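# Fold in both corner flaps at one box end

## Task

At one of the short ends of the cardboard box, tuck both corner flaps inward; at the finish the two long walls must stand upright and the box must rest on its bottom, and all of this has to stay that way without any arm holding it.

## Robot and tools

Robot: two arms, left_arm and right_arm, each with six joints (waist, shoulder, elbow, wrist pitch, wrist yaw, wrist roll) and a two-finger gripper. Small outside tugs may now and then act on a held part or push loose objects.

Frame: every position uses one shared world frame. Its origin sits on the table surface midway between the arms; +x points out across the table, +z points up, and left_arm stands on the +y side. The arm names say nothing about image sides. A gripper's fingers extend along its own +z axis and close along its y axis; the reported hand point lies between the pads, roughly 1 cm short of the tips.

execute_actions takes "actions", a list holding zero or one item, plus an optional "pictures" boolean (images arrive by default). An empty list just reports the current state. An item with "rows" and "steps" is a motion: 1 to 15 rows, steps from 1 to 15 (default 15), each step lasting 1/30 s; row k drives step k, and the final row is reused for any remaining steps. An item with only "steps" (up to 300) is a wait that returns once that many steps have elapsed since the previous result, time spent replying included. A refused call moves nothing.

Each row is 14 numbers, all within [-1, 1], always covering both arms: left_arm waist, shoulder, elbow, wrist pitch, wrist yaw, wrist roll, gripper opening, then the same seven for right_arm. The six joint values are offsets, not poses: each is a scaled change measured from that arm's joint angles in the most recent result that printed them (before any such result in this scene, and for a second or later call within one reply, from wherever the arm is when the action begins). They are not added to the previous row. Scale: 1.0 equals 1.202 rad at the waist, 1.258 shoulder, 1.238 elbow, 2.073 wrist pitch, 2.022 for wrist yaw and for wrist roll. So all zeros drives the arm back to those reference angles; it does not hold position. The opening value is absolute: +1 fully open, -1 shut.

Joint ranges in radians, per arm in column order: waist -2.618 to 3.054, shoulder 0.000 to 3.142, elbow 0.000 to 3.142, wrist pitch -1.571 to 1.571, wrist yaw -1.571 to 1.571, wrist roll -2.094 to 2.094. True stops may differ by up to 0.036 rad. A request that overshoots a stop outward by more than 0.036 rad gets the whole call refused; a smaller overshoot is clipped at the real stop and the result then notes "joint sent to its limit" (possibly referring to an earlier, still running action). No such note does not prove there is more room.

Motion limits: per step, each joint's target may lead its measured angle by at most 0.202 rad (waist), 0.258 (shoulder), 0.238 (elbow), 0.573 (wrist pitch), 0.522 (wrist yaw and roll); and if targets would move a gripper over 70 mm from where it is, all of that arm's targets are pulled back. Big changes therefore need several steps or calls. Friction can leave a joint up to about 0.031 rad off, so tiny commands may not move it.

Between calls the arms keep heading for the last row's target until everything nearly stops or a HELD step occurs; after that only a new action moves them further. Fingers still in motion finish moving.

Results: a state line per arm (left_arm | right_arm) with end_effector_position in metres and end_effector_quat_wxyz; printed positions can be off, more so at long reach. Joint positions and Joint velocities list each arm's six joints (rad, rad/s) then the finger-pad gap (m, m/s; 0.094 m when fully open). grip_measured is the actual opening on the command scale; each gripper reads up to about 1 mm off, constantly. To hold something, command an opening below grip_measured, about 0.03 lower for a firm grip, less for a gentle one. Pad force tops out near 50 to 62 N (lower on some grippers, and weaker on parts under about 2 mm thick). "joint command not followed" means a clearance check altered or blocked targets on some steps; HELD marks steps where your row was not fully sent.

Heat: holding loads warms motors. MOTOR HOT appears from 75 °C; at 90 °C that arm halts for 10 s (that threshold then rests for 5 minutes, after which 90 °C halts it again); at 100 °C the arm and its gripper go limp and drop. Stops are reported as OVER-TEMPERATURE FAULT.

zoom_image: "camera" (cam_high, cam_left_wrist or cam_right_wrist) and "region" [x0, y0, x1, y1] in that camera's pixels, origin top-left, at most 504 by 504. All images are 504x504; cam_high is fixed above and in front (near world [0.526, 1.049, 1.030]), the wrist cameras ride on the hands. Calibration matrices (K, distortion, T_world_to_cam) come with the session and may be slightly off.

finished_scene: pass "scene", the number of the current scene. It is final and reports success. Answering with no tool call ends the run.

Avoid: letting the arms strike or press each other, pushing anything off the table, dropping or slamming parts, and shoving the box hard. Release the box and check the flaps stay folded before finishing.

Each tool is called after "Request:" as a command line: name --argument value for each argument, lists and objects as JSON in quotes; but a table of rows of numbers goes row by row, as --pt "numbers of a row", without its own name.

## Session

Request:
execute_actions --actions '[]'

Scene clock: 0.00 s of 4500.00 s.
left_arm: end_effector_position=(+0.4250, +0.3371, +0.4074) grip_measured=+1.000 end_effector_quat_wxyz=(+0.712, -0.012, +0.702, +0.018) | right_arm: end_effector_position=(+0.4053, -0.2329, +0.4062) grip_measured=+1.000 end_effector_quat_wxyz=(+0.706, -0.069, +0.702, +0.069)
Joint positions: left_arm=[-0.014  1.042  1.053  0.003 -0.013  0.007  0.094] | right_arm=[ 0.013  1.037  1.053 -0.011 -0.008 -0.001  0.094]
Joint velocities: left_arm=[-0.037  0.012  0.002  0.051  0.007 -0.066  0.   ] | right_arm=[ 0.002 -0.002 -0.012 -0.007  0.007  0.022  0.   ]

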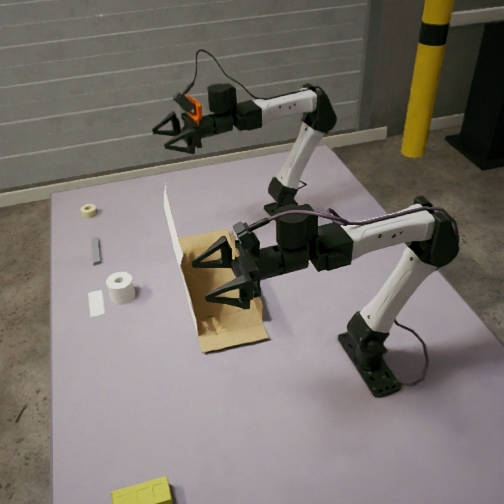

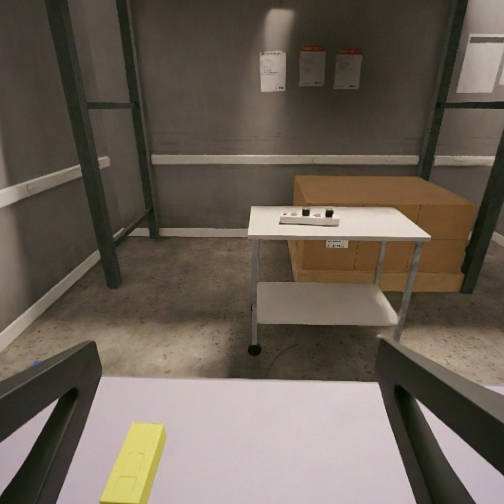

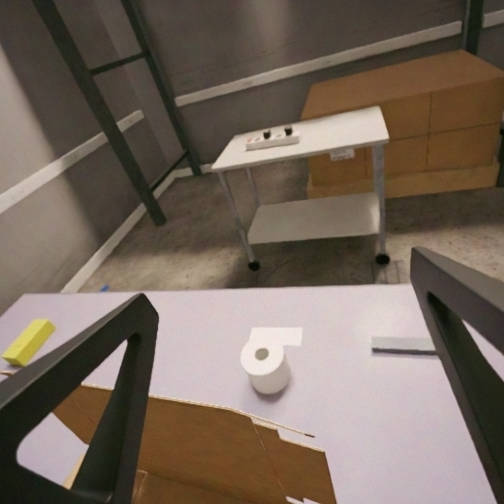

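Request:
execute_actions --actions '[{"rows": [[0.005,0.02,-0.005,-0.04,0.04,0.06,0.5, 0.04,0,0.01,-0.05,0,0,0.5],[0.01,0.045,-0.01,-0.08,0.08,0.13,0, 0.09,0,0.02,-0.11,0,0,0],[0.016,0.075,-0.016,-0.12,0.12,0.2,-0.5, 0.14,0,0.03,-0.17,0,0,-0.5],[0.022,0.105,-0.022,-0.16,0.16,0.27,-1, 0.19,0,0.04,-0.23,0,0,-1],[0.028,0.135,-0.028,-0.2,0.2,0.34,-1, 0.24,0,0.05,-0.29,0,0,-1],[0.034,0.165,-0.035,-0.24,0.24,0.41,-1, 0.29,0,0.06,-0.35,0,0,-1],[0.04,0.195,-0.042,-0.28,0.28,0.48,-1, 0.33,0.02,0.07,-0.42,0,0,-1],[0.046,0.225,-0.049,-0.32,0.32,0.55,-1, 0.37,0.05,0.08,-0.42,0,0,-1],[0.052,0.255,-0.056,-0.36,0.36,0.62,-1, 0.4,0.09,0.09,-0.42,0,0,-1],[0.058,0.285,-0.063,-0.404,0.4,0.69,-1, 0.412,0.14,0.1,-0.42,0,0,-1],[0.064,0.315,-0.07,-0.404,0.43,0.74,-1, 0.412,0.19,0.1,-0.42,0,0,-1],[0.07,0.34,-0.076,-0.404,0.452,0.773,-1, 0.412,0.24,0.1,-0.42,0,0,-1],[0.076,0.36,-0.082,-0.404,0.452,0.773,-1, 0.412,0.29,0.1,-0.42,0,0,-1],[0.08,0.378,-0.082,-0.404,0.452,0.773,-1, 0.412,0.35,0.1,-0.42,0,0,-1],[0.08,0.378,-0.082,-0.404,0.452,0.773,-1, 0.412,0.45,0.1,-0.42,0,0,-1]], "steps": 15}]' --pictures false

Request:
execute_actions --actions '[{"steps": 20}]'

Scene clock: 13.33 s of 4500.00 s.
left_arm: end_effector_position=(+0.4101, +0.2625, +0.1572) grip_measured=-0.977 end_effector_quat_wxyz=(+0.386, +0.401, +0.823, -0.118) | right_arm: end_effector_position=(+0.3214, -0.0736, +0.1958) grip_measured=-0.989 end_effector_quat_wxyz=(+0.308, -0.315, +0.890, +0.115)
Joint positions: left_arm=[ 0.05   1.41   1.006 -0.537  0.583  0.804  0.001] | right_arm=[ 0.5    1.349  1.179 -0.731 -0.013 -0.001  0.001]
Joint velocities: left_arm=[ 0.276  1.179 -0.3   -1.443  1.692  2.425  0.   ] | right_arm=[-0.022  1.844  0.002 -0.418 -0.007  0.051 -0.   ]
Steps of this call (steps 1 to 90: nothing new was sent; then 9.83 s passed at rest; steps 91 to 105: all 15 steps of this action). Readings (joint positions):
91: left_arm=[-0.014 1.042 1.053 -0.004 -0.004 0.025] | right_arm=[0.018 1.037 1.054 -0.020 -0.005 -0.001]
92: left_arm=[-0.013 1.045 1.053 -0.022 0.020 0.067] | right_arm=[0.039 1.037 1.059 -0.049 0.001 -0.001]
94: left_arm=[-0.007 1.070 1.053 -0.079 0.093 0.189] | right_arm=[0.129 1.037 1.077 -0.163 0.006 -0.001]
98: left_arm=[0.006 1.174 1.051 -0.231 0.242 0.413] | right_arm=[0.341 1.041 1.112 -0.464 -0.003 -0.001]
105: the state above

Scene clock: 14.00 s of 4500.00 s.
left_arm: end_effector_position=(+0.3397, +0.2243, +0.1115) grip_measured=-0.977 end_effector_quat_wxyz=(+0.367, +0.619, +0.654, -0.231) | right_arm: end_effector_position=(+0.3016, -0.0894, +0.0883) grip_measured=-0.989 end_effector_quat_wxyz=(+0.120, -0.329, +0.935, +0.049)
Joint positions: left_arm=[ 0.075  1.534  0.948 -0.819  0.886  1.555  0.001] | right_arm=[ 0.5    1.613  1.168 -0.867 -0.013 -0.001  0.001]
Joint velocities: left_arm=[-0.002 -0.002 -0.012  0.037  0.007  0.022  0.   ] | right_arm=[-0.002 -0.022  0.017  0.007 -0.037  0.022 -0.   ]
Steps of this call (steps 1 to 20: the robot went on to your last target). Readings (joint positions):
1: left_arm=[0.059 1.451 0.994 -0.588 0.641 0.901] | right_arm=[0.500 1.416 1.179 -0.746 -0.013 -0.001]
2: left_arm=[0.067 1.487 0.980 -0.636 0.689 1.000] | right_arm=[0.500 1.483 1.179 -0.761 -0.013 -0.001]
4: left_arm=[0.075 1.530 0.955 -0.716 0.755 1.191] | right_arm=[0.500 1.592 1.177 -0.797 -0.013 -0.001]
8: left_arm=[0.075 1.534 0.948 -0.788 0.834 1.413] | right_arm=[0.500 1.634 1.168 -0.856 -0.013 -0.001]
20: the state above
camera_calibration (this result's frames):
cam_left_wrist: T_world_to_cam=[[-0.984152, -0.103535, -0.143962, 0.367775], [-0.0284166, 0.893439, -0.448284, -0.105353], [0.175035, -0.437089, -0.882222, 0.238904], [0, 0, 0, 1]] pos_world=[0.317136, 0.236626, 0.216484]
cam_right_wrist: T_world_to_cam=[[0.42095, -0.896401, -0.1388, -0.188785], [-0.805317, -0.439743, 0.397607, 0.184364], [-0.417452, -0.0555951, -0.906997, 0.302685], [0, 0, 0, 1]] pos_world=[0.354297, -0.0713268, 0.175026]

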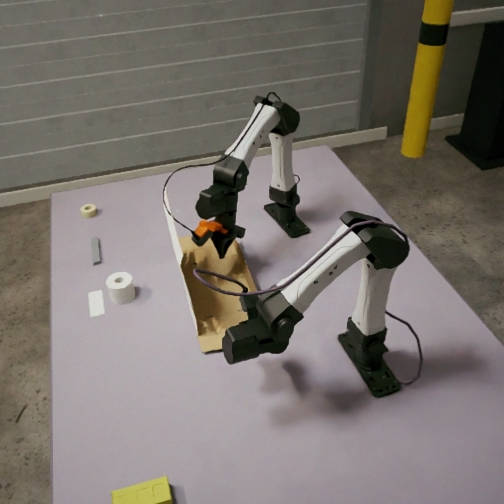

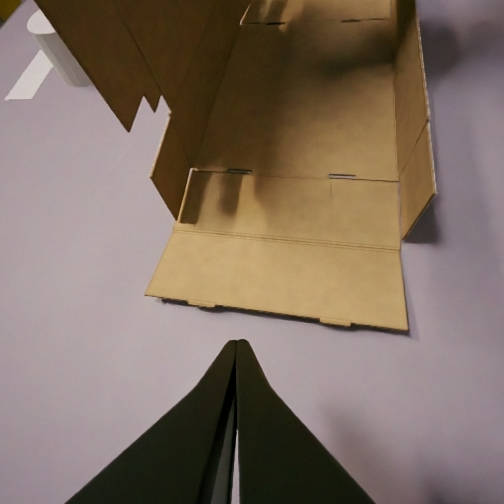

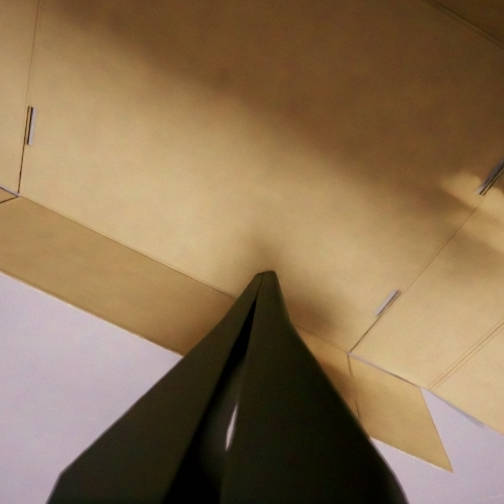

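Request:
execute_actions --actions '[{"rows": [[-0.025,-0.017,-0.025,0.025,-0.004,0,-1, 0,0.005,-0.006,0.02,0,0,-1],[-0.055,-0.038,-0.06,0.05,-0.008,0,-1, 0,0.012,-0.015,0.04,0,0,-1],[-0.09,-0.062,-0.1,0.075,-0.012,0,-1, 0,0.021,-0.027,0.06,0,0,-1],[-0.125,-0.086,-0.14,0.1,-0.016,0,-1, 0,0.03,-0.039,0.08,0,0,-1],[-0.16,-0.11,-0.18,0.125,-0.02,0,-1, 0,0.04,-0.051,0.1,0,0,-1],[-0.195,-0.134,-0.22,0.15,-0.024,0,-1, 0,0.05,-0.063,0.119,0,0,-1],[-0.23,-0.158,-0.26,0.175,-0.028,0,-1, 0,0.06,-0.075,0.119,0,0,-1],[-0.265,-0.182,-0.3,0.195,-0.032,0,-1, 0,0.069,-0.087,0.119,0,0,-1],[-0.295,-0.204,-0.34,0.204,-0.036,0,-1, 0,0.078,-0.099,0.119,0,0,-1],[-0.325,-0.224,-0.38,0.204,-0.04,0,-1, 0,0.086,-0.11,0.119,0,0,-1],[-0.35,-0.24,-0.412,0.204,-0.044,0,-1, 0,0.094,-0.12,0.119,0,0,-1],[-0.366,-0.251,-0.436,0.204,-0.044,0,-1, 0,0.1,-0.127,0.119,0,0,-1]], "steps": 15}]' --pictures false

Request:
execute_actions --actions '[{"steps": 8}]' --pictures false

Request:
execute_actions --actions '[{"rows": [[-0.01,0.018,0.018,0,0,0,-1, 0,0.005,0,0,0,0,-1],[-0.021,0.036,0.032,0,0,0,-1, 0,0.01,0,0,0,0,-1],[-0.032,0.054,0.046,0,0,0,-1, 0,0.015,0,0,0,0,-1],[-0.042,0.072,0.06,0,0,0,-1, 0,0.02,0,0,0,0,-1],[-0.053,0.09,0.074,0,0,0,-1, 0,0.025,0,0,0,0,-1],[-0.063,0.108,0.088,0,0,0,-1, 0,0.03,0,0,0,0,-1],[-0.074,0.126,0.102,0,0,0,-1, 0,0.035,0,0,0,0,-1],[-0.084,0.144,0.116,0,0,0,-1, 0,0.04,0,0,0,0,-1],[-0.095,0.163,0.13,0,0,0,-1, 0,0.045,0,0,0,0,-1],[-0.105,0.181,0.145,0,0,0,-1, 0,0.05,0,0,0,0,-1]], "steps": 15}]'

Scene clock: 33.60 s of 4500.00 s.
left_arm: end_effector_position=(+0.1971, +0.1429, +0.0410) grip_measured=-0.977 end_effector_quat_wxyz=(+0.334, +0.765, +0.492, -0.246) | right_arm: end_effector_position=(+0.2989, -0.0916, +0.0187) grip_measured=-0.989 end_effector_quat_wxyz=(+0.095, -0.330, +0.938, +0.040)
Joint positions: left_arm=[-0.36   1.24   0.419 -0.472  0.82   1.56   0.001] | right_arm=[ 0.5    1.733  1.021 -0.653 -0.013 -0.001  0.001]
Joint velocities: left_arm=[-0.032  0.002 -0.222  0.11  -0.095 -0.007 -0.001] | right_arm=[-0.012  0.115 -0.12  -0.007  0.007  0.007 -0.   ]
Steps of this call (steps 1 to 30: the robot went on to your last target; steps 31 to 90: nothing new was sent; then 16.10 s passed at rest; steps 91 to 105: all 15 steps of this action). Readings (joint positions):
91: left_arm=[0.072 1.534 0.946 -0.815 0.889 1.564] | right_arm=[0.500 1.613 1.168 -0.866 -0.013 -0.001]
92: left_arm=[0.063 1.529 0.934 -0.795 0.886 1.563] | right_arm=[0.500 1.613 1.168 -0.858 -0.013 -0.001]
94: left_arm=[0.010 1.493 0.872 -0.730 0.876 1.561] | right_arm=[0.500 1.614 1.159 -0.816 -0.013 -0.001]
98: left_arm=[-0.172 1.373 0.677 -0.585 0.856 1.560] | right_arm=[0.500 1.648 1.112 -0.701 -0.013 -0.001]
105: the state above

Scene clock: 33.87 s of 4500.00 s.
left_arm: end_effector_position=(+0.2050, +0.1419, +0.0409) grip_measured=-0.977 end_effector_quat_wxyz=(+0.345, +0.770, +0.486, -0.229) | right_arm: end_effector_position=(+0.3016, -0.0894, +0.0191) grip_measured=-0.989 end_effector_quat_wxyz=(+0.102, -0.330, +0.938, +0.043)
Joint positions: left_arm=[-0.36   1.24   0.415 -0.424  0.806  1.56   0.001] | right_arm=[ 0.5    1.733  1.02  -0.637 -0.013 -0.001  0.001]
Joint velocities: left_arm=[-0.002 -0.012  0.002  0.095 -0.037  0.007  0.001] | right_arm=[-0.022 -0.012  0.002 -0.037  0.066  0.037 -0.001]
Steps of this call (steps 1 to 8: the robot went on to your last target). Readings (joint positions):
1: left_arm=[-0.360 1.240 0.415 -0.467 0.816 1.560] | right_arm=[0.500 1.734 1.020 -0.652 -0.013 -0.001]
2: left_arm=[-0.360 1.240 0.415 -0.460 0.813 1.560] | right_arm=[0.500 1.733 1.020 -0.646 -0.013 -0.001]
4: left_arm=[-0.360 1.240 0.415 -0.441 0.810 1.560] | right_arm=[0.500 1.733 1.020 -0.642 -0.013 -0.001]
8: the state above

Scene clock: 34.37 s of 4500.00 s.
left_arm: end_effector_position=(+0.2151, +0.1094, +0.0384) grip_measured=-0.977 end_effector_quat_wxyz=(+0.310, +0.794, +0.451, -0.264) | right_arm: end_effector_position=(+0.3021, -0.0890, +0.0173) grip_measured=-0.989 end_effector_quat_wxyz=(+0.099, -0.330, +0.938, +0.042)
Joint positions: left_arm=[-0.479  1.454  0.573 -0.426  0.806  1.56   0.001] | right_arm=[ 0.5    1.743  1.024 -0.637 -0.013 -0.001  0.001]
Joint velocities: left_arm=[ 0.027 -0.007 -0.017 -0.037  0.022  0.007 -0.   ] | right_arm=[-0.017  0.007  0.002 -0.051 -0.022  0.022 -0.   ]
Steps of this call (steps 1 to 15: all 15 steps of this action). Readings (joint positions):
1: left_arm=[-0.360 1.240 0.415 -0.424 0.806 1.560] | right_arm=[0.500 1.733 1.020 -0.637 -0.013 -0.001]
2: left_arm=[-0.363 1.244 0.417 -0.425 0.806 1.560] | right_arm=[0.500 1.733 1.020 -0.637 -0.013 -0.001]
4: left_arm=[-0.382 1.276 0.438 -0.426 0.806 1.560] | right_arm=[0.500 1.733 1.020 -0.637 -0.013 -0.001]
8: left_arm=[-0.432 1.369 0.508 -0.427 0.806 1.560] | right_arm=[0.500 1.738 1.020 -0.637 -0.013 -0.001]
15: the state above
camera_calibration (this result's frames):
cam_left_wrist: T_world_to_cam=[[-0.873312, 0.422488, -0.242548, 0.14511], [0.485732, 0.793264, -0.367147, -0.141823], [0.0372888, -0.438447, -0.897983, 0.176417], [0, 0, 0, 1]] pos_world=[0.189036, 0.128545, 0.141546]
cam_right_wrist: T_world_to_cam=[[0.416407, -0.900033, -0.12863, -0.197602], [-0.791147, -0.428416, 0.436515, 0.209273], [-0.447985, -0.0800029, -0.890454, 0.245325], [0, 0, 0, 1]] pos_world=[0.357751, -0.068566, 0.101683]

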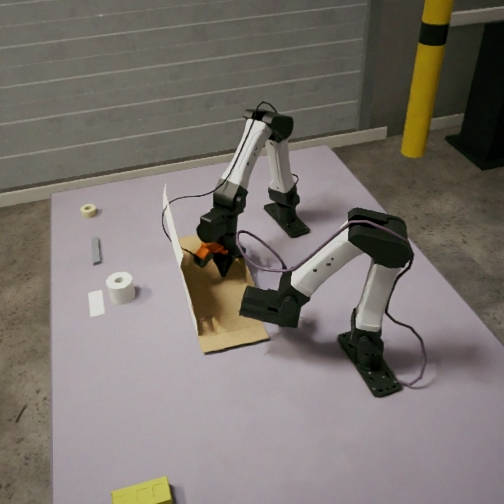

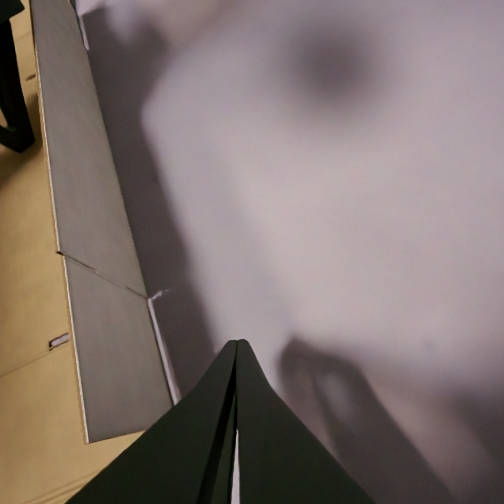

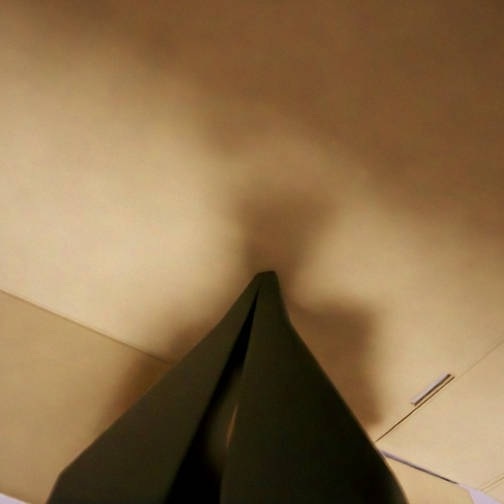

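Request:
execute_actions --actions '[{"rows": [[0.004,0.016,0.022,0,0,0,-1, 0,0.045,0,0,0,0,-1],[0.008,0.028,0.035,0,0,0,-1, 0,0.045,0,0,0,0,-1],[0.012,0.04,0.047,0,0,0,-1, 0,0.045,0,0,0,0,-1],[0.015,0.053,0.06,0,0,0,-1, 0,0.045,0,0,0,0,-1],[0.018,0.065,0.072,0,0,0,-1, 0,0.045,0,0,0,0,-1],[0.022,0.077,0.084,0,0,0,-1, 0,0.045,0,0,0,0,-1],[0.025,0.09,0.097,0,0,0,-1, 0,0.045,0,0,0,0,-1],[0.028,0.102,0.109,0,0,0,-1, 0,0.045,0,0,0,0,-1],[0.032,0.114,0.121,0,0,0,-1, 0,0.045,0,0,0,0,-1],[0.035,0.127,0.134,0,0,0,-1, 0,0.045,0,0,0,0,-1],[0.038,0.139,0.146,0,0,0,-1, 0,0.045,0,0,0,0,-1],[0.041,0.151,0.158,0,0,0,-1, 0,0.045,0,0,0,0,-1]], "steps": 15}]' --pictures false

Request:
execute_actions --actions '[{"rows": [[0,0.018,0.024,0,0,0,-1, 0,0.045,0,0,0,0,-1],[-0.004,0.026,0.033,0,0,0,-1, 0,0.045,0,0,0,0,-1],[-0.008,0.034,0.043,0,0,0,-1, 0,0.045,0,0,0,0,-1],[-0.012,0.043,0.053,0,0,0,-1, 0,0.045,0,0,0,0,-1],[-0.016,0.051,0.062,0,0,0,-1, 0,0.045,0,0,0,0,-1],[-0.02,0.06,0.072,0,0,0,-1, 0,0.045,0,0,0,0,-1],[-0.024,0.068,0.082,0,0,0,-1, 0,0.045,0,0,0,0,-1],[-0.028,0.077,0.092,0,0,0,-1, 0,0.045,0,0,0,0,-1],[-0.033,0.085,0.101,0,0,0,-1, 0,0.045,0,0,0,0,-1],[-0.037,0.094,0.111,0,0,0,-1, 0,0.045,0,0,0,0,-1]], "steps": 15}]'

Scene clock: 45.67 s of 4500.00 s.
left_arm: end_effector_position=(+0.2642, +0.1002, +0.0378) grip_measured=-0.977 end_effector_quat_wxyz=(+0.311, +0.784, +0.470, -0.261) | right_arm: end_effector_position=(+0.3052, -0.0874, +0.0175) grip_measured=-0.989 end_effector_quat_wxyz=(+0.103, -0.330, +0.938, +0.041)
Joint positions: left_arm=[-0.436  1.631  0.743 -0.431  0.806  1.56   0.001] | right_arm=[ 0.5    1.749  1.031 -0.63  -0.009 -0.001  0.001]
Joint velocities: left_arm=[ 0.022  0.051  0.051  0.007 -0.037 -0.051 -0.001] | right_arm=[-0.002 -0.002 -0.007  0.037  0.022 -0.007 -0.001]
Steps of this call (steps 1 to 15: the robot went on to your last target; steps 16 to 90: nothing new was sent; then 7.80 s passed at rest; steps 91 to 105: all 15 steps of this action). Readings (joint positions):
91: left_arm=[-0.479 1.454 0.573 -0.426 0.806 1.560] | right_arm=[0.500 1.743 1.024 -0.637 -0.013 -0.001]
92: left_arm=[-0.479 1.457 0.576 -0.427 0.806 1.560] | right_arm=[0.500 1.743 1.024 -0.637 -0.013 -0.001]
94: left_arm=[-0.476 1.480 0.597 -0.429 0.806 1.560] | right_arm=[0.500 1.743 1.024 -0.637 -0.013 -0.001]
98: left_arm=[-0.460 1.543 0.660 -0.429 0.806 1.560] | right_arm=[0.500 1.743 1.024 -0.637 -0.013 -0.001]
105: the state above

Scene clock: 46.17 s of 4500.00 s.
left_arm: end_effector_position=(+0.2826, +0.0806, +0.0360) grip_measured=-0.977 end_effector_quat_wxyz=(+0.307, +0.792, +0.456, -0.266) | right_arm: end_effector_position=(+0.3091, -0.0851, +0.0177) grip_measured=-0.989 end_effector_quat_wxyz=(+0.110, -0.329, +0.937, +0.041)
Joint positions: left_arm=[-0.471  1.737  0.856 -0.436  0.806  1.56   0.001] | right_arm=[ 0.5    1.755  1.037 -0.617 -0.006 -0.001  0.001]
Joint velocities: left_arm=[ 0.012  0.002  0.017 -0.051 -0.037  0.051 -0.   ] | right_arm=[-0.017 -0.002 -0.002 -0.066  0.081  0.007 -0.001]
Steps of this call (steps 1 to 15: all 15 steps of this action). Readings (joint positions):
1: left_arm=[-0.436 1.634 0.745 -0.431 0.806 1.560] | right_arm=[0.500 1.750 1.032 -0.629 -0.009 -0.001]
2: left_arm=[-0.436 1.637 0.748 -0.432 0.806 1.560] | right_arm=[0.500 1.751 1.033 -0.629 -0.009 -0.001]
4: left_arm=[-0.436 1.653 0.763 -0.435 0.806 1.560] | right_arm=[0.500 1.753 1.035 -0.628 -0.008 -0.001]
8: left_arm=[-0.450 1.697 0.811 -0.436 0.806 1.560] | right_arm=[0.500 1.755 1.037 -0.621 -0.006 -0.001]
15: the state above
camera_calibration (this result's frames):
cam_left_wrist: T_world_to_cam=[[-0.878658, 0.4172, -0.232173, 0.217211], [0.476396, 0.798394, -0.368259, -0.15032], [0.0317279, -0.43418, -0.900267, 0.160408], [0, 0, 0, 1]] pos_world=[0.257377, 0.0990397, 0.139484]
cam_right_wrist: T_world_to_cam=[[0.417402, -0.899935, -0.126063, -0.197293], [-0.800355, -0.42977, 0.418007, 0.219363], [-0.430357, -0.073582, -0.899655, 0.244365], [0, 0, 0, 1]] pos_world=[0.363083, -0.0652942, 0.103277]

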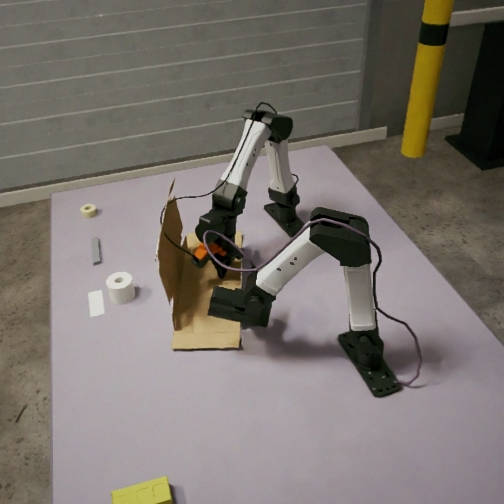

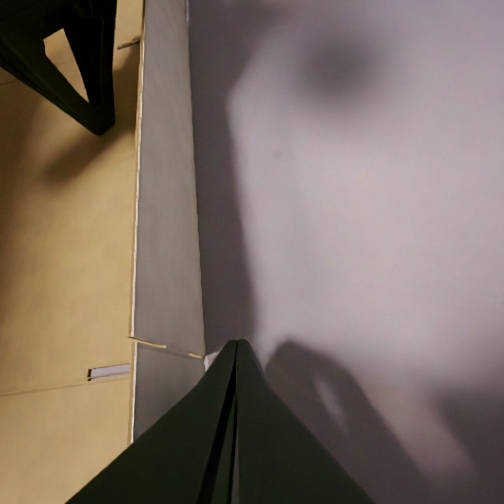

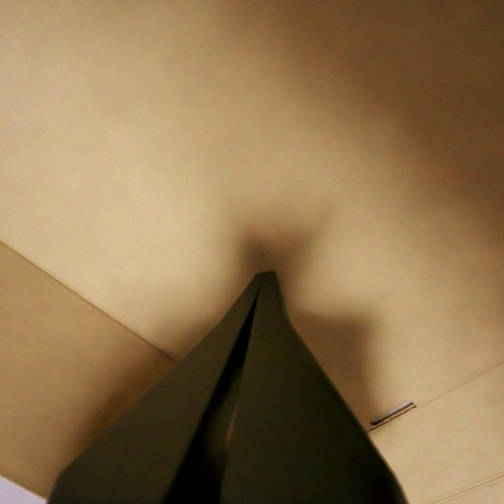

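Request:
execute_actions --actions '[{"rows": [[0,-0.025,-0.015,0,0,0,-1, 0,-0.02,0,0.02,0,-0.02,-1],[0.005,-0.04,-0.028,0,0,0,-1, 0,-0.045,-0.005,0.04,-0.01,-0.04,-1],[0.012,-0.055,-0.042,0,0,0,-1, 0,-0.075,-0.015,0.06,-0.02,-0.06,-1],[0.022,-0.07,-0.056,0,0,0,-1, 0.005,-0.105,-0.03,0.08,-0.035,-0.08,-1],[0.034,-0.085,-0.07,0,0,0,-1, 0.012,-0.135,-0.05,0.1,-0.05,-0.1,-1],[0.048,-0.097,-0.084,0,0,0,-1, 0.022,-0.165,-0.07,0.12,-0.065,-0.12,-1],[0.062,-0.097,-0.084,0,0,0,-1, 0.033,-0.195,-0.09,0.14,-0.08,-0.14,-0.8],[0.076,-0.097,-0.084,0,0,0,-1, 0.044,-0.22,-0.11,0.16,-0.095,-0.16,-0.6],[0.09,-0.097,-0.084,0,0,0,-1, 0.055,-0.245,-0.13,0.18,-0.11,-0.18,-0.3],[0.104,-0.097,-0.084,0,0,0,-1, 0.066,-0.26,-0.15,0.2,-0.125,-0.195,0],[0.116,-0.097,-0.084,0,0,0,-1, 0.076,-0.27,-0.17,0.2,-0.135,-0.195,0.2],[0.116,-0.097,-0.084,0,0,0,-1, 0.085,-0.27,-0.19,0.2,-0.135,-0.195,0.3],[0.116,-0.097,-0.084,0,0,0,-1, 0.085,-0.27,-0.21,0.2,-0.135,-0.195,0.3]], "steps": 15}]' --pictures false

Request:
execute_actions --actions '[{"steps": 12}]'

Scene clock: 73.67 s of 4500.00 s.
left_arm: end_effector_position=(+0.2936, +0.1207, +0.0446) grip_measured=-0.977 end_effector_quat_wxyz=(+0.331, +0.760, +0.505, -0.239) | right_arm: end_effector_position=(+0.2783, -0.0124, +0.1100) grip_measured=+0.297 end_effector_quat_wxyz=(+0.328, -0.525, +0.763, +0.184)
Joint positions: left_arm=[-0.335  1.631  0.771 -0.437  0.806  1.56   0.001] | right_arm=[ 0.598  1.406  0.818 -0.242 -0.237 -0.341  0.061]
Joint velocities: left_arm=[-0.012  0.002  0.007 -0.066 -0.007  0.037 -0.002] | right_arm=[ 0.076 -0.002 -0.466  0.168 -0.33  -0.359  0.002]
Steps of this call (steps 1 to 15: the robot went on to your last target; steps 16 to 90: nothing new was sent; then 24.00 s passed at rest; steps 91 to 105: all 15 steps of this action). Readings (joint positions):
91: left_arm=[-0.471 1.736 0.856 -0.436 0.806 1.560] | right_arm=[0.500 1.752 1.037 -0.613 -0.006 -0.005]
92: left_arm=[-0.471 1.732 0.853 -0.436 0.806 1.560] | right_arm=[0.500 1.746 1.037 -0.608 -0.008 -0.017]
94: left_arm=[-0.468 1.704 0.832 -0.435 0.806 1.560] | right_arm=[0.500 1.712 1.026 -0.571 -0.023 -0.056]
98: left_arm=[-0.420 1.637 0.776 -0.437 0.806 1.560] | right_arm=[0.516 1.555 0.957 -0.442 -0.092 -0.175]
105: the state above

Scene clock: 74.07 s of 4500.00 s.
left_arm: end_effector_position=(+0.2936, +0.1207, +0.0446) grip_measured=-0.977 end_effector_quat_wxyz=(+0.331, +0.760, +0.505, -0.239) | right_arm: end_effector_position=(+0.2708, -0.0119, +0.1027) grip_measured=+0.298 end_effector_quat_wxyz=(+0.324, -0.546, +0.748, +0.192)
Joint positions: left_arm=[-0.335  1.631  0.771 -0.437  0.806  1.56   0.001] | right_arm=[ 0.599  1.406  0.788 -0.219 -0.27  -0.383  0.061]
Joint velocities: left_arm=[ 0.017 -0.002 -0.012 -0.007 -0.007 -0.066 -0.001] | right_arm=[-0.007 -0.007  0.017 -0.051  0.037  0.007  0.001]
Steps of this call (steps 1 to 12: the robot went on to your last target). Readings (joint positions):
1: left_arm=[-0.335 1.631 0.771 -0.437 0.806 1.560] | right_arm=[0.599 1.406 0.804 -0.240 -0.245 -0.350]
2: left_arm=[-0.335 1.631 0.771 -0.437 0.806 1.560] | right_arm=[0.599 1.406 0.795 -0.240 -0.250 -0.358]
4: left_arm=[-0.335 1.631 0.771 -0.437 0.806 1.560] | right_arm=[0.599 1.406 0.788 -0.240 -0.258 -0.368]
8: left_arm=[-0.335 1.631 0.771 -0.437 0.806 1.560] | right_arm=[0.599 1.406 0.788 -0.226 -0.267 -0.379]
12: the state above
camera_calibration (this result's frames):
cam_left_wrist: T_world_to_cam=[[-0.922406, 0.29223, -0.252526, 0.240952], [0.370642, 0.853605, -0.366036, -0.160174], [0.10859, -0.431231, -0.895683, 0.162095], [0, 0, 0, 1]] pos_world=[0.264021, 0.136212, 0.147403]
cam_right_wrist: T_world_to_cam=[[0.874258, -0.458075, -0.16075, -0.219539], [-0.47692, -0.872264, -0.108179, 0.145826], [-0.0906624, 0.171241, -0.981049, 0.229012], [0, 0, 0, 1]] pos_world=[0.282244, -0.0125824, 0.205157]

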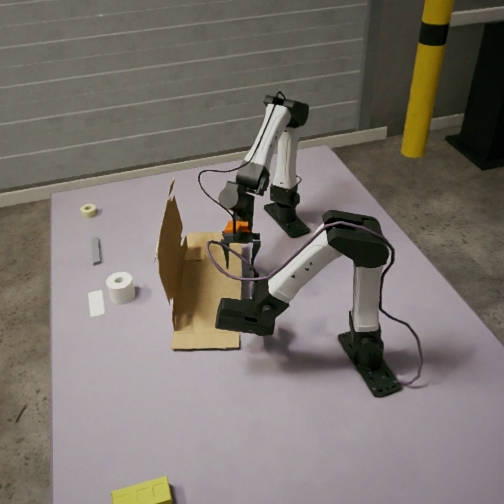

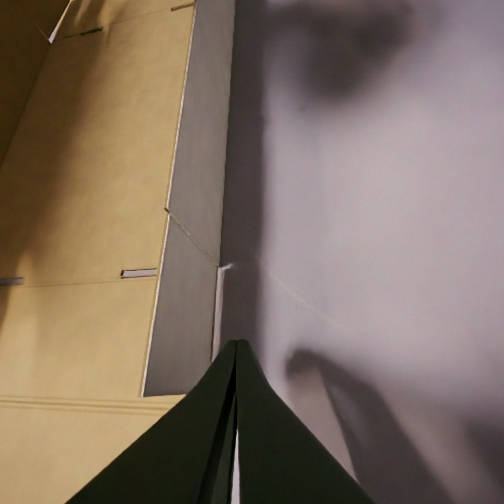

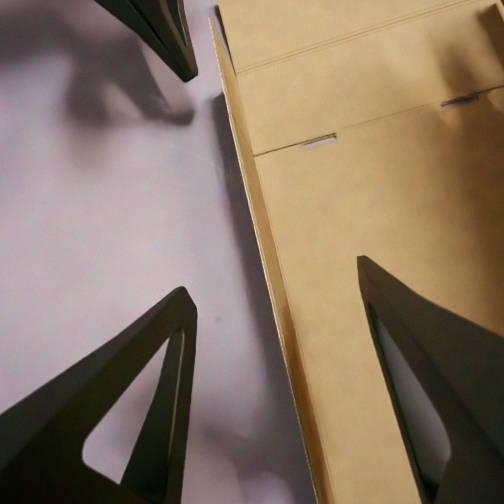

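Request:
execute_actions --actions '[{"rows": [[0,0,0,0,0,0,-1, 0,0.015,0.012,0,0,0,0.3],[0,0,0,0,0,0,-1, 0,0.033,0.015,0,0,0,0.3],[0,0,0,0,0,0,-1, 0,0.052,0.018,0,0,0,0.2],[0,0,0,0,0,0,-1, 0,0.071,0.021,0,0,0,0.1],[0,0,0,0,0,0,-1, 0,0.09,0.024,0,0,0,0],[0,0,0,0,0,0,-1, 0,0.109,0.027,0,0,0,-0.1],[0,0,0,0,0,0,-1, 0,0.127,0.03,0,0,0,-0.2],[0,0,0,0,0,0,-1, 0,0.143,0.032,0,0,0,-0.3],[0,0,0,0,0,0,-1, 0,0.157,0.032,0,0,0,-0.4],[0,0,0,0,0,0,-1, 0,0.157,0.032,0,0,0,-0.5],[0,0,0,0,0,0,-1, 0,0.157,0.032,0,0,0,-0.6]], "steps": 15}]'

Scene clock: 78.60 s of 4500.00 s.
left_arm: end_effector_position=(+0.2936, +0.1207, +0.0446) grip_measured=-0.977 end_effector_quat_wxyz=(+0.331, +0.760, +0.505, -0.239) | right_arm: end_effector_position=(+0.2703, -0.0117, +0.0440) grip_measured=-0.598 end_effector_quat_wxyz=(+0.245, -0.553, +0.776, +0.181)
Joint positions: left_arm=[-0.335  1.631  0.771 -0.437  0.806  1.56   0.001] | right_arm=[ 0.599  1.6    0.814 -0.221 -0.272 -0.386  0.019]
Joint velocities: left_arm=[-0.002  0.007 -0.002 -0.007  0.066 -0.022  0.001] | right_arm=[-0.007 -0.007 -0.017  0.007 -0.007  0.007 -0.   ]
Steps of this call (steps 1 to 30: the robot went on to your last target; steps 31 to 90: nothing new was sent; then 1.03 s passed at rest; steps 91 to 105: all 15 steps of this action). Readings (joint positions):
91: left_arm=[-0.335 1.631 0.771 -0.437 0.806 1.560] | right_arm=[0.599 1.406 0.788 -0.216 -0.272 -0.386]
92: left_arm=[-0.335 1.631 0.771 -0.437 0.806 1.560] | right_arm=[0.599 1.409 0.788 -0.216 -0.272 -0.386]
94: left_arm=[-0.335 1.631 0.771 -0.437 0.806 1.560] | right_arm=[0.599 1.432 0.797 -0.216 -0.272 -0.386]
98: left_arm=[-0.335 1.631 0.771 -0.437 0.806 1.560] | right_arm=[0.599 1.526 0.813 -0.215 -0.272 -0.386]
105: the state above
camera_calibration (this result's frames):
cam_left_wrist: T_world_to_cam=[[-0.922406, 0.29223, -0.252526, 0.240952], [0.370642, 0.853605, -0.366036, -0.160174], [0.10859, -0.431231, -0.895683, 0.162095], [0, 0, 0, 1]] pos_world=[0.264021, 0.136212, 0.147403]
cam_right_wrist: T_world_to_cam=[[0.853564, -0.476714, -0.210171, -0.221008], [-0.477007, -0.877319, 0.0526903, 0.132271], [-0.209505, 0.0552783, -0.976244, 0.2019], [0, 0, 0, 1]] pos_world=[0.294038, -0.000474766, 0.143684]

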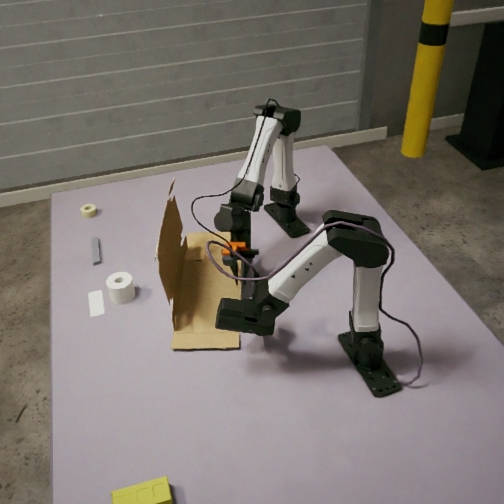

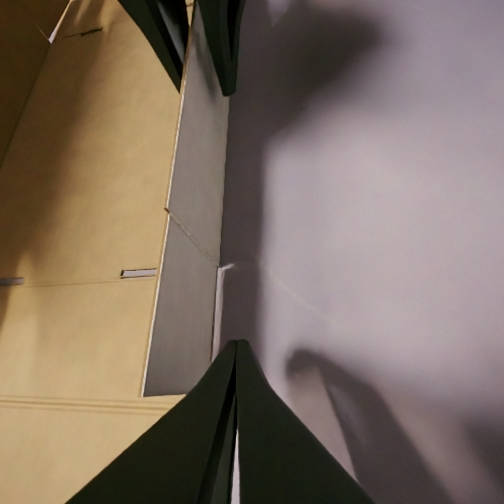

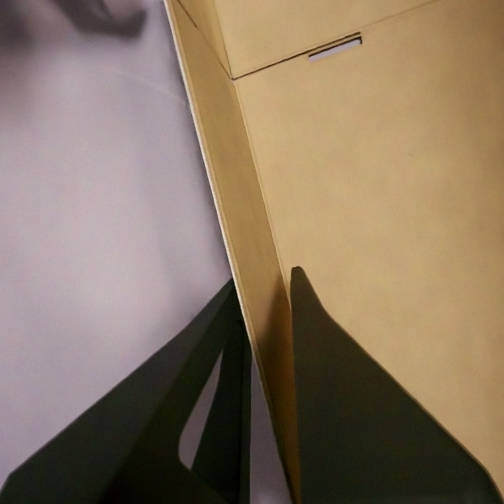

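Request:
execute_actions --actions '[{"rows": [[0,0,0,0,0,0,-1, 0,0,0,0,0,0,-0.7],[0,0,0,0,0,0,-1, 0,0,0,0,0,0,-0.78],[0,0,0,0,0,0,-1, 0,0,0,0,0,0,-0.85],[0,0,0,0,0,0,-1, 0,0,0,0,0,0,-0.9],[0,0,0,0,0,0,-1, 0,0,0,0,0,0,-0.94],[0,0,0,0,0,0,-1, 0,0,0,0,0,0,-1]], "steps": 9}]' --pictures false

Request:
execute_actions --actions '[{"rows": [[-0.002,0.014,0.024,0,0,0,-1, 0,0,0,0,0,0,-1],[-0.004,0.025,0.036,0,0,0,-1, 0,0,0,0,0,0,-1],[-0.006,0.036,0.048,0,0,0,-1, 0,0,0,0,0,0,-1],[-0.008,0.047,0.06,0,0,0,-1, 0,0,0,0,0,0,-1],[-0.01,0.058,0.072,0,0,0,-1, 0,0,0,0,0,0,-1],[-0.012,0.069,0.084,0,0,0,-1, 0,0,0,0,0,0,-1],[-0.013,0.08,0.095,0,0,0,-1, 0,0,0,0,0,0,-1],[-0.015,0.09,0.106,0,0,0,-1, 0,0,0,0,0,0,-1],[-0.016,0.1,0.117,0,0,0,-1, 0,0,0,0,0,0,-1],[-0.018,0.11,0.128,0,0,0,-1, 0,0,0,0,0,0,-1],[-0.019,0.12,0.139,0,0,0,-1, 0,0,0,0,0,0,-1],[-0.02,0.13,0.15,0,0,0,-1, 0,0,0,0,0,0,-1]], "steps": 15}]'

Scene clock: 90.70 s of 4500.00 s.
left_arm: end_effector_position=(+0.2936, +0.1207, +0.0446) grip_measured=-0.977 end_effector_quat_wxyz=(+0.331, +0.760, +0.505, -0.239) | right_arm: end_effector_position=(+0.2718, -0.0113, +0.0447) grip_measured=-0.974 end_effector_quat_wxyz=(+0.249, -0.553, +0.774, +0.179)
Joint positions: left_arm=[-0.335  1.631  0.771 -0.437  0.806  1.56   0.001] | right_arm=[ 0.598  1.6    0.814 -0.215 -0.269 -0.389  0.001]
Joint velocities: left_arm=[ 0.017 -0.017 -0.022  0.007 -0.007 -0.051  0.001] | right_arm=[-0.012 -0.027 -0.007 -0.007  0.051 -0.007  0.001]
Steps of this call (steps 1 to 15: the robot went on to your last target; steps 16 to 90: nothing new was sent; then 8.80 s passed at rest; steps 91 to 99: all 9 steps of this action). Readings (joint positions):
91: left_arm=[-0.335 1.631 0.771 -0.437 0.806 1.560] | right_arm=[0.599 1.600 0.814 -0.221 -0.272 -0.386]
92: left_arm=[-0.335 1.631 0.771 -0.437 0.806 1.560] | right_arm=[0.599 1.600 0.814 -0.221 -0.272 -0.386]
94: left_arm=[-0.335 1.631 0.771 -0.437 0.806 1.560] | right_arm=[0.599 1.600 0.814 -0.221 -0.272 -0.386]
98: left_arm=[-0.335 1.631 0.771 -0.437 0.806 1.560] | right_arm=[0.598 1.600 0.814 -0.216 -0.269 -0.389]
99: the state above

Scene clock: 91.20 s of 4500.00 s.
left_arm: end_effector_position=(+0.3295, +0.1044, +0.0413) grip_measured=-0.977 end_effector_quat_wxyz=(+0.331, +0.765, +0.498, -0.240) | right_arm: end_effector_position=(+0.2751, -0.0130, +0.0443) grip_measured=-0.975 end_effector_quat_wxyz=(+0.253, -0.551, +0.777, +0.170)
Joint positions: left_arm=[-0.351  1.781  0.929 -0.442  0.806  1.56   0.001] | right_arm=[ 0.598  1.6    0.814 -0.211 -0.248 -0.389  0.001]
Joint velocities: left_arm=[-0.007  0.061  0.042  0.007 -0.007 -0.051  0.   ] | right_arm=[ 0.007  0.002 -0.012  0.007 -0.037  0.051 -0.001]
Steps of this call (steps 1 to 15: all 15 steps of this action). Readings (joint positions):
1: left_arm=[-0.335 1.631 0.771 -0.437 0.806 1.560] | right_arm=[0.598 1.600 0.814 -0.215 -0.269 -0.389]
2: left_arm=[-0.335 1.634 0.774 -0.439 0.806 1.560] | right_arm=[0.598 1.600 0.814 -0.215 -0.268 -0.389]
4: left_arm=[-0.335 1.652 0.796 -0.440 0.806 1.560] | right_arm=[0.598 1.600 0.814 -0.214 -0.267 -0.389]
8: left_arm=[-0.340 1.708 0.858 -0.440 0.806 1.560] | right_arm=[0.598 1.600 0.814 -0.214 -0.266 -0.389]
15: the state above
camera_calibration (this result's frames):
cam_left_wrist: T_world_to_cam=[[-0.916774, 0.306707, -0.255846, 0.274755], [0.385468, 0.847177, -0.365657, -0.164977], [0.104597, -0.433845, -0.894895, 0.149716], [0, 0, 0, 1]] pos_world=[0.299821, 0.120449, 0.14395]
cam_right_wrist: T_world_to_cam=[[0.852712, -0.488075, -0.186185, -0.226619], [-0.488021, -0.871437, 0.0493303, 0.136671], [-0.186326, 0.0487979, -0.981275, 0.197038], [0, 0, 0, 1]] pos_world=[0.296653, -0.00112174, 0.144414]

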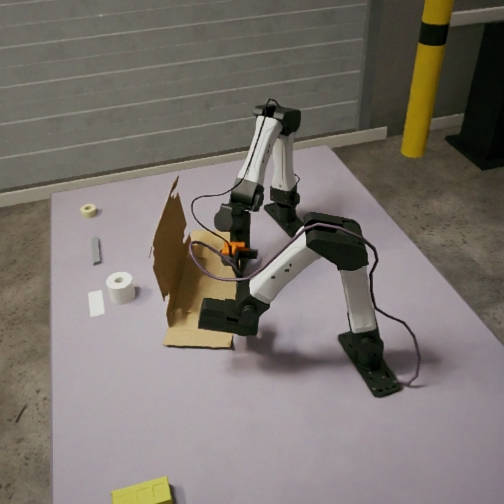

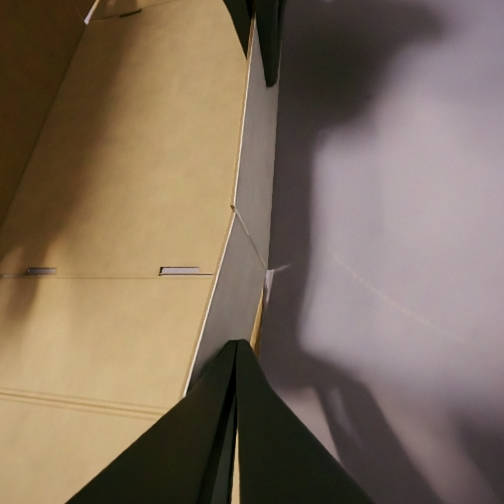

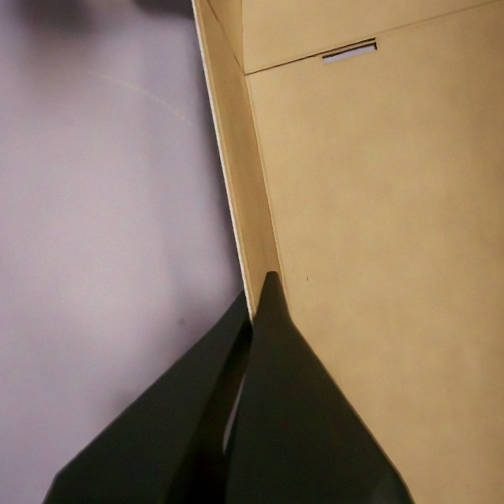

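Request:
execute_actions --actions '[{"rows": [[-0.004,0.014,0.026,0,0,0,-1, 0,0,0,0,-0.015,0,-1],[-0.006,0.021,0.035,0,0,0,-1, 0,0,0,0,-0.02,0,-1],[-0.009,0.028,0.044,0,0,0,-1, 0,0,0,0,-0.02,0,-1],[-0.011,0.034,0.052,0,0,0,-1, 0,0,0,0,-0.02,0,-1],[-0.014,0.041,0.061,0,0,0,-1, 0,0,0,0,-0.02,0,-1],[-0.017,0.048,0.07,0,0,0,-1, 0,0,0,0,-0.02,0,-1],[-0.019,0.054,0.078,0,0,0,-1, 0,0,0,0,-0.02,0,-1],[-0.022,0.061,0.087,0,0,0,-1, 0,0,0,0,-0.02,0,-1],[-0.025,0.068,0.096,0,0,0,-1, 0,0,0,0,-0.02,0,-1],[-0.027,0.074,0.104,0,0,0,-1, 0,0,0,0,-0.02,0,-1],[-0.03,0.081,0.113,0,0,0,-1, 0,0,0,0,-0.02,0,-1]], "steps": 15}]'

Scene clock: 97.63 s of 4500.00 s.
left_arm: end_effector_position=(+0.3492, +0.0874, +0.0405) grip_measured=-0.977 end_effector_quat_wxyz=(+0.330, +0.772, +0.486, -0.243) | right_arm: end_effector_position=(+0.2754, -0.0127, +0.0446) grip_measured=-0.975 end_effector_quat_wxyz=(+0.254, -0.550, +0.777, +0.170)
Joint positions: left_arm=[-0.379  1.871  1.042 -0.457  0.806  1.56   0.001] | right_arm=[ 0.598  1.6    0.814 -0.21  -0.248 -0.386  0.001]
Joint velocities: left_arm=[ 0.002 -0.002  0.002  0.022 -0.037  0.022 -0.   ] | right_arm=[-0.002 -0.002 -0.007  0.007 -0.022 -0.007 -0.001]
Steps of this call (steps 1 to 15: the robot went on to your last target; steps 16 to 90: nothing new was sent; then 2.93 s passed at rest; steps 91 to 105: all 15 steps of this action). Readings (joint positions):
91: left_arm=[-0.351 1.782 0.930 -0.442 0.806 1.560] | right_arm=[0.598 1.600 0.814 -0.211 -0.247 -0.389]
92: left_arm=[-0.351 1.784 0.933 -0.445 0.806 1.560] | right_arm=[0.598 1.600 0.814 -0.211 -0.248 -0.389]
94: left_arm=[-0.352 1.795 0.949 -0.452 0.806 1.560] | right_arm=[0.598 1.600 0.814 -0.210 -0.248 -0.388]
98: left_arm=[-0.363 1.829 0.993 -0.455 0.806 1.560] | right_arm=[0.598 1.600 0.814 -0.210 -0.248 -0.387]
105: the state above
camera_calibration (this result's frames):
cam_left_wrist: T_world_to_cam=[[-0.905787, 0.331776, -0.263581, 0.292186], [0.411989, 0.834996, -0.364756, -0.166757], [0.099072, -0.438984, -0.893016, 0.141903], [0, 0, 0, 1]] pos_world=[0.319302, 0.104594, 0.14291]
cam_right_wrist: T_world_to_cam=[[0.851443, -0.489825, -0.187392, -0.226296], [-0.49017, -0.870317, 0.0477652, 0.137704], [-0.186487, 0.0511848, -0.981123, 0.197389], [0, 0, 0, 1]] pos_world=[0.296987, -0.00110263, 0.14468]

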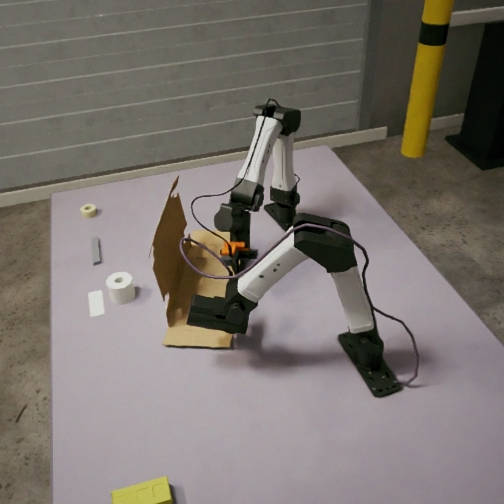

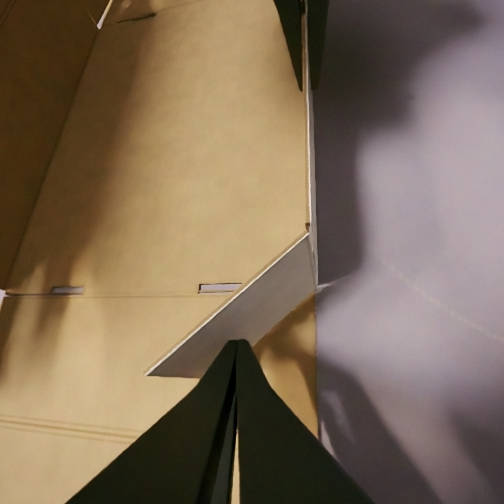

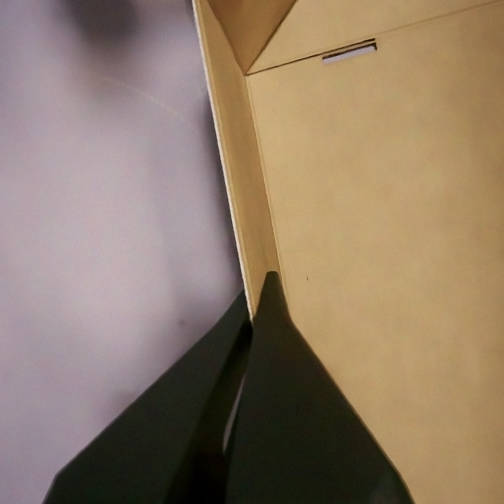

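Request:
execute_actions --actions '[{"rows": [[-0.01,0.012,0.024,0.005,0,0,-1, 0,0,0,0,-0.015,0,-1],[-0.015,0.018,0.031,0.005,0,0,-1, 0,0,0,0,-0.015,0,-1],[-0.02,0.023,0.038,0.005,0,0,-1, 0,0,0,0,-0.015,0,-1],[-0.026,0.028,0.045,0.005,0,0,-1, 0,0,0,0,-0.015,0,-1],[-0.032,0.033,0.051,0.005,0,0,-1, 0,0,0,0,-0.015,0,-1],[-0.039,0.038,0.057,0.005,0,0,-1, 0,0,0,0,-0.015,0,-1],[-0.046,0.042,0.062,0.005,0,0,-1, 0,0,0,0,-0.015,0,-1],[-0.053,0.045,0.067,0.005,0,0,-1, 0,0,0,0,-0.015,0,-1],[-0.06,0.048,0.071,0.005,0,0,-1, 0,0,0,0,-0.015,0,-1],[-0.067,0.05,0.074,0.005,0,0,-1, 0,0,0,0,-0.015,0,-1],[-0.074,0.052,0.076,0.005,0,0,-1, 0,0,0,0,-0.015,0,-1]], "steps": 15}]'

Scene clock: 103.87 s of 4500.00 s.
left_arm: end_effector_position=(+0.3484, +0.0581, +0.0408) grip_measured=-0.977 end_effector_quat_wxyz=(+0.326, +0.792, +0.453, -0.247) | right_arm: end_effector_position=(+0.2748, -0.0125, +0.0445) grip_measured=-0.975 end_effector_quat_wxyz=(+0.253, -0.550, +0.777, +0.172)
Joint positions: left_arm=[-0.456  1.922  1.114 -0.459  0.799  1.56   0.001] | right_arm=[ 0.598  1.6    0.814 -0.211 -0.251 -0.385  0.001]
Joint velocities: left_arm=[-0.042  0.002  0.002 -0.037 -0.051  0.022 -0.001] | right_arm=[ 0.002 -0.002  0.002 -0.095 -0.066 -0.007 -0.   ]
Steps of this call (steps 1 to 15: the robot went on to your last target; steps 16 to 90: nothing new was sent; then 2.73 s passed at rest; steps 91 to 105: all 15 steps of this action). Readings (joint positions):
91: left_arm=[-0.379 1.871 1.042 -0.457 0.806 1.560] | right_arm=[0.598 1.600 0.814 -0.210 -0.247 -0.386]
92: left_arm=[-0.380 1.872 1.044 -0.458 0.806 1.560] | right_arm=[0.598 1.600 0.814 -0.210 -0.247 -0.386]
94: left_arm=[-0.386 1.881 1.056 -0.461 0.806 1.560] | right_arm=[0.598 1.600 0.814 -0.210 -0.247 -0.385]
98: left_arm=[-0.414 1.906 1.090 -0.461 0.805 1.560] | right_arm=[0.598 1.600 0.814 -0.210 -0.246 -0.385]
105: the state above
camera_calibration (this result's frames):
cam_left_wrist: T_world_to_cam=[[-0.873127, 0.398033, -0.28146, 0.286717], [0.480229, 0.801579, -0.356162, -0.163962], [0.0838487, -0.44614, -0.891027, 0.135025], [0, 0, 0, 1]] pos_world=[0.317757, 0.0775458, 0.142613]
cam_right_wrist: T_world_to_cam=[[0.851439, -0.488495, -0.190851, -0.225505], [-0.48893, -0.870995, 0.0481163, 0.137204], [-0.189735, 0.0523449, -0.980439, 0.198113], [0, 0, 0, 1]] pos_world=[0.296676, -0.00102471, 0.144598]

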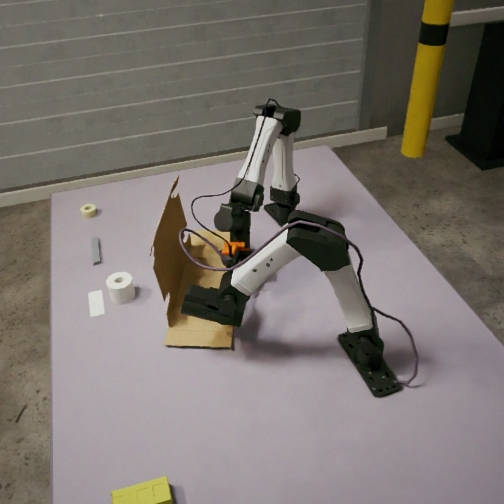

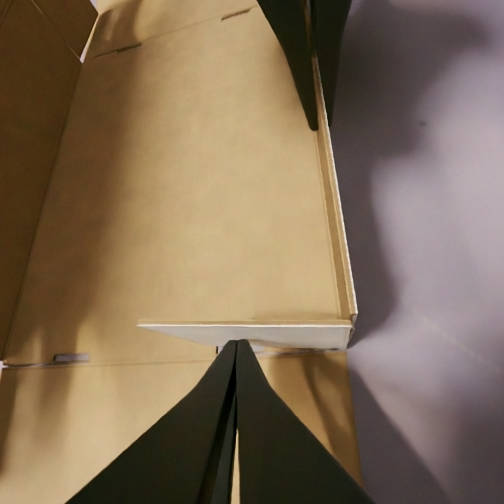

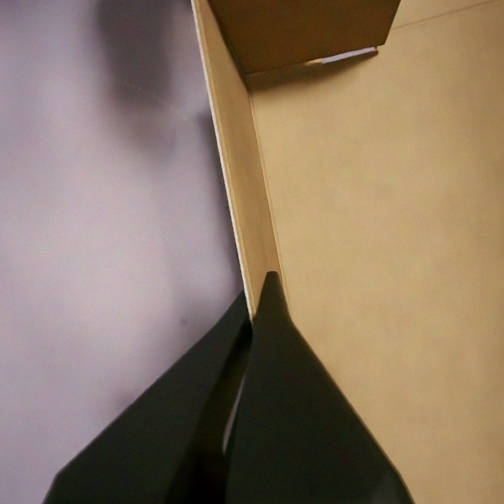

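Request:
execute_actions --actions '[{"rows": [[0.02,0,0.01,0,0,0.01,-1, 0,0,0,0,0,0,-1],[0.045,0.005,0.03,0,0,0.02,-1, 0,0,0,0,0,0,-1],[0.07,0.015,0.055,0,0,0.035,-1, 0,0,0,0,0,0,-1],[0.095,0.035,0.09,0,0,0.05,-1, 0,0,0,0,0,0,-1],[0.12,0.06,0.13,0,0,0.065,-1, 0,0,0,0,0,0,-1],[0.14,0.088,0.17,0,0,0.08,-1, 0,0,0,0,0,0,-1],[0.15,0.116,0.215,0,0,0.095,-1, 0,0,0,0,0,0,-1],[0.15,0.144,0.26,0,0,0.11,-1, 0,0,0,0,0,0,-1],[0.15,0.172,0.305,0,0,0.125,-1, 0,0,0,0,0,0,-1],[0.15,0.2,0.35,0,0,0.14,-1, 0,0,0,0,0,0,-1],[0.15,0.228,0.39,0,0,0.15,-1, 0,0,0,0,0,0,-1],[0.15,0.255,0.43,0,0,0.15,-1, 0,0,0,0,0,0,-1],[0.15,0.278,0.462,0,0,0.15,-1, 0,0,0,0,0,0,-1],[0.15,0.292,0.48,0,0,0.15,-1, 0,0,0,0,0,0,-1],[0.15,0.3,0.49,0,0,0.15,-1, 0,0,0,0,0,0,-1]], "steps": 15}]' --pictures false

Request:
execute_actions --actions '[{"steps": 10}]'

Scene clock: 113.40 s of 4500.00 s.
left_arm: end_effector_position=(+0.5308, +0.0898, +0.0640) grip_measured=-0.977 end_effector_quat_wxyz=(+0.436, +0.810, +0.382, -0.090) | right_arm: end_effector_position=(+0.2749, -0.0126, +0.0445) grip_measured=-0.975 end_effector_quat_wxyz=(+0.253, -0.550, +0.777, +0.171)
Joint positions: left_arm=[-0.263  2.257  1.668 -0.455  0.798  1.815  0.001] | right_arm=[ 0.598  1.6    0.814 -0.211 -0.25  -0.385  0.001]
Joint velocities: left_arm=[-0.071  0.618  0.706  0.095  0.007  0.256 -0.   ] | right_arm=[ 0.002 -0.002 -0.012 -0.037 -0.022  0.066 -0.   ]
Steps of this call (steps 1 to 15: the robot went on to your last target; steps 16 to 90: nothing new was sent; then 6.03 s passed at rest; steps 91 to 105: all 15 steps of this action). Readings (joint positions):
91: left_arm=[-0.454 1.922 1.114 -0.459 0.799 1.562] | right_arm=[0.598 1.600 0.814 -0.211 -0.251 -0.385]
92: left_arm=[-0.448 1.922 1.116 -0.460 0.799 1.568] | right_arm=[0.598 1.600 0.814 -0.211 -0.250 -0.385]
94: left_arm=[-0.416 1.932 1.143 -0.471 0.800 1.593] | right_arm=[0.598 1.600 0.814 -0.211 -0.250 -0.385]
98: left_arm=[-0.304 2.031 1.327 -0.474 0.800 1.676] | right_arm=[0.598 1.600 0.814 -0.211 -0.250 -0.385]
105: the state above

Scene clock: 113.73 s of 4500.00 s.
left_arm: end_effector_position=(+0.5342, +0.0864, +0.0524) grip_measured=-0.977 end_effector_quat_wxyz=(+0.434, +0.818, +0.367, -0.087) | right_arm: end_effector_position=(+0.2749, -0.0126, +0.0445) grip_measured=-0.975 end_effector_quat_wxyz=(+0.253, -0.550, +0.777, +0.171)
Joint positions: left_arm=[-0.268  2.297  1.695 -0.453  0.798  1.853  0.001] | right_arm=[ 0.598  1.6    0.814 -0.211 -0.25  -0.385  0.001]
Joint velocities: left_arm=[ 0.007 -0.007  0.002 -0.066  0.022 -0.051  0.002] | right_arm=[ 0.007 -0.017  0.002 -0.007 -0.022  0.022 -0.   ]
Steps of this call (steps 1 to 10: the robot went on to your last target). Readings (joint positions):
1: left_arm=[-0.265 2.274 1.686 -0.453 0.798 1.823] | right_arm=[0.598 1.600 0.814 -0.211 -0.250 -0.385]
2: left_arm=[-0.267 2.284 1.693 -0.453 0.798 1.830] | right_arm=[0.598 1.600 0.814 -0.211 -0.250 -0.385]
4: left_arm=[-0.268 2.294 1.695 -0.453 0.798 1.840] | right_arm=[0.598 1.600 0.814 -0.211 -0.250 -0.385]
8: left_arm=[-0.268 2.297 1.695 -0.453 0.798 1.851] | right_arm=[0.598 1.600 0.814 -0.211 -0.250 -0.385]
10: the state above
camera_calibration (this result's frames):
cam_left_wrist: T_world_to_cam=[[-0.674388, 0.376447, -0.635208, 0.355239], [0.595841, 0.785536, -0.167056, -0.342022], [0.436091, -0.491143, -0.754058, -0.0490705], [0, 0, 0, 1]] pos_world=[0.464759, 0.110841, 0.131512]
cam_right_wrist: T_world_to_cam=[[0.851321, -0.488936, -0.190247, -0.225636], [-0.489312, -0.87077, 0.0482973, 0.137286], [-0.189275, 0.0519736, -0.980548, 0.197984], [0, 0, 0, 1]] pos_world=[0.296738, -0.00106654, 0.144575]

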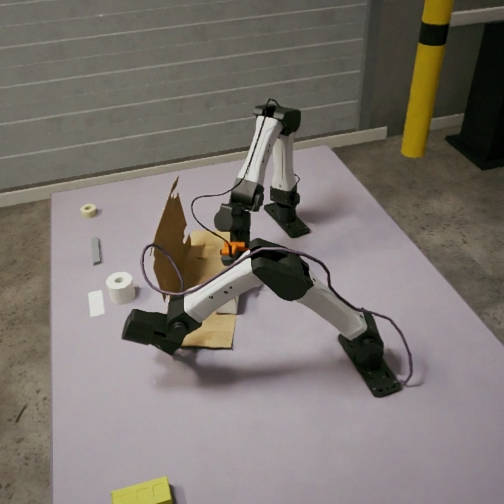

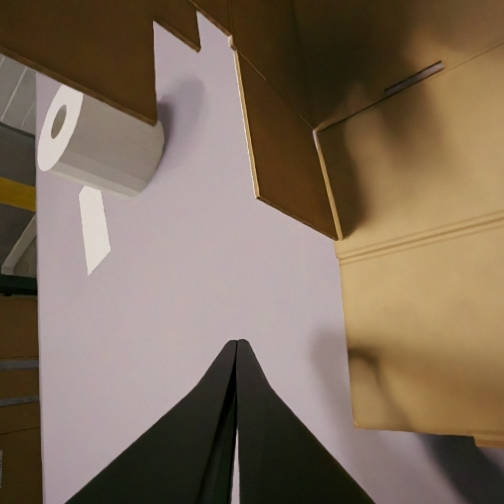

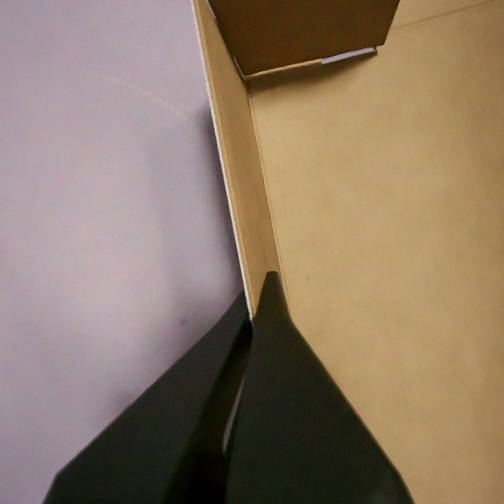

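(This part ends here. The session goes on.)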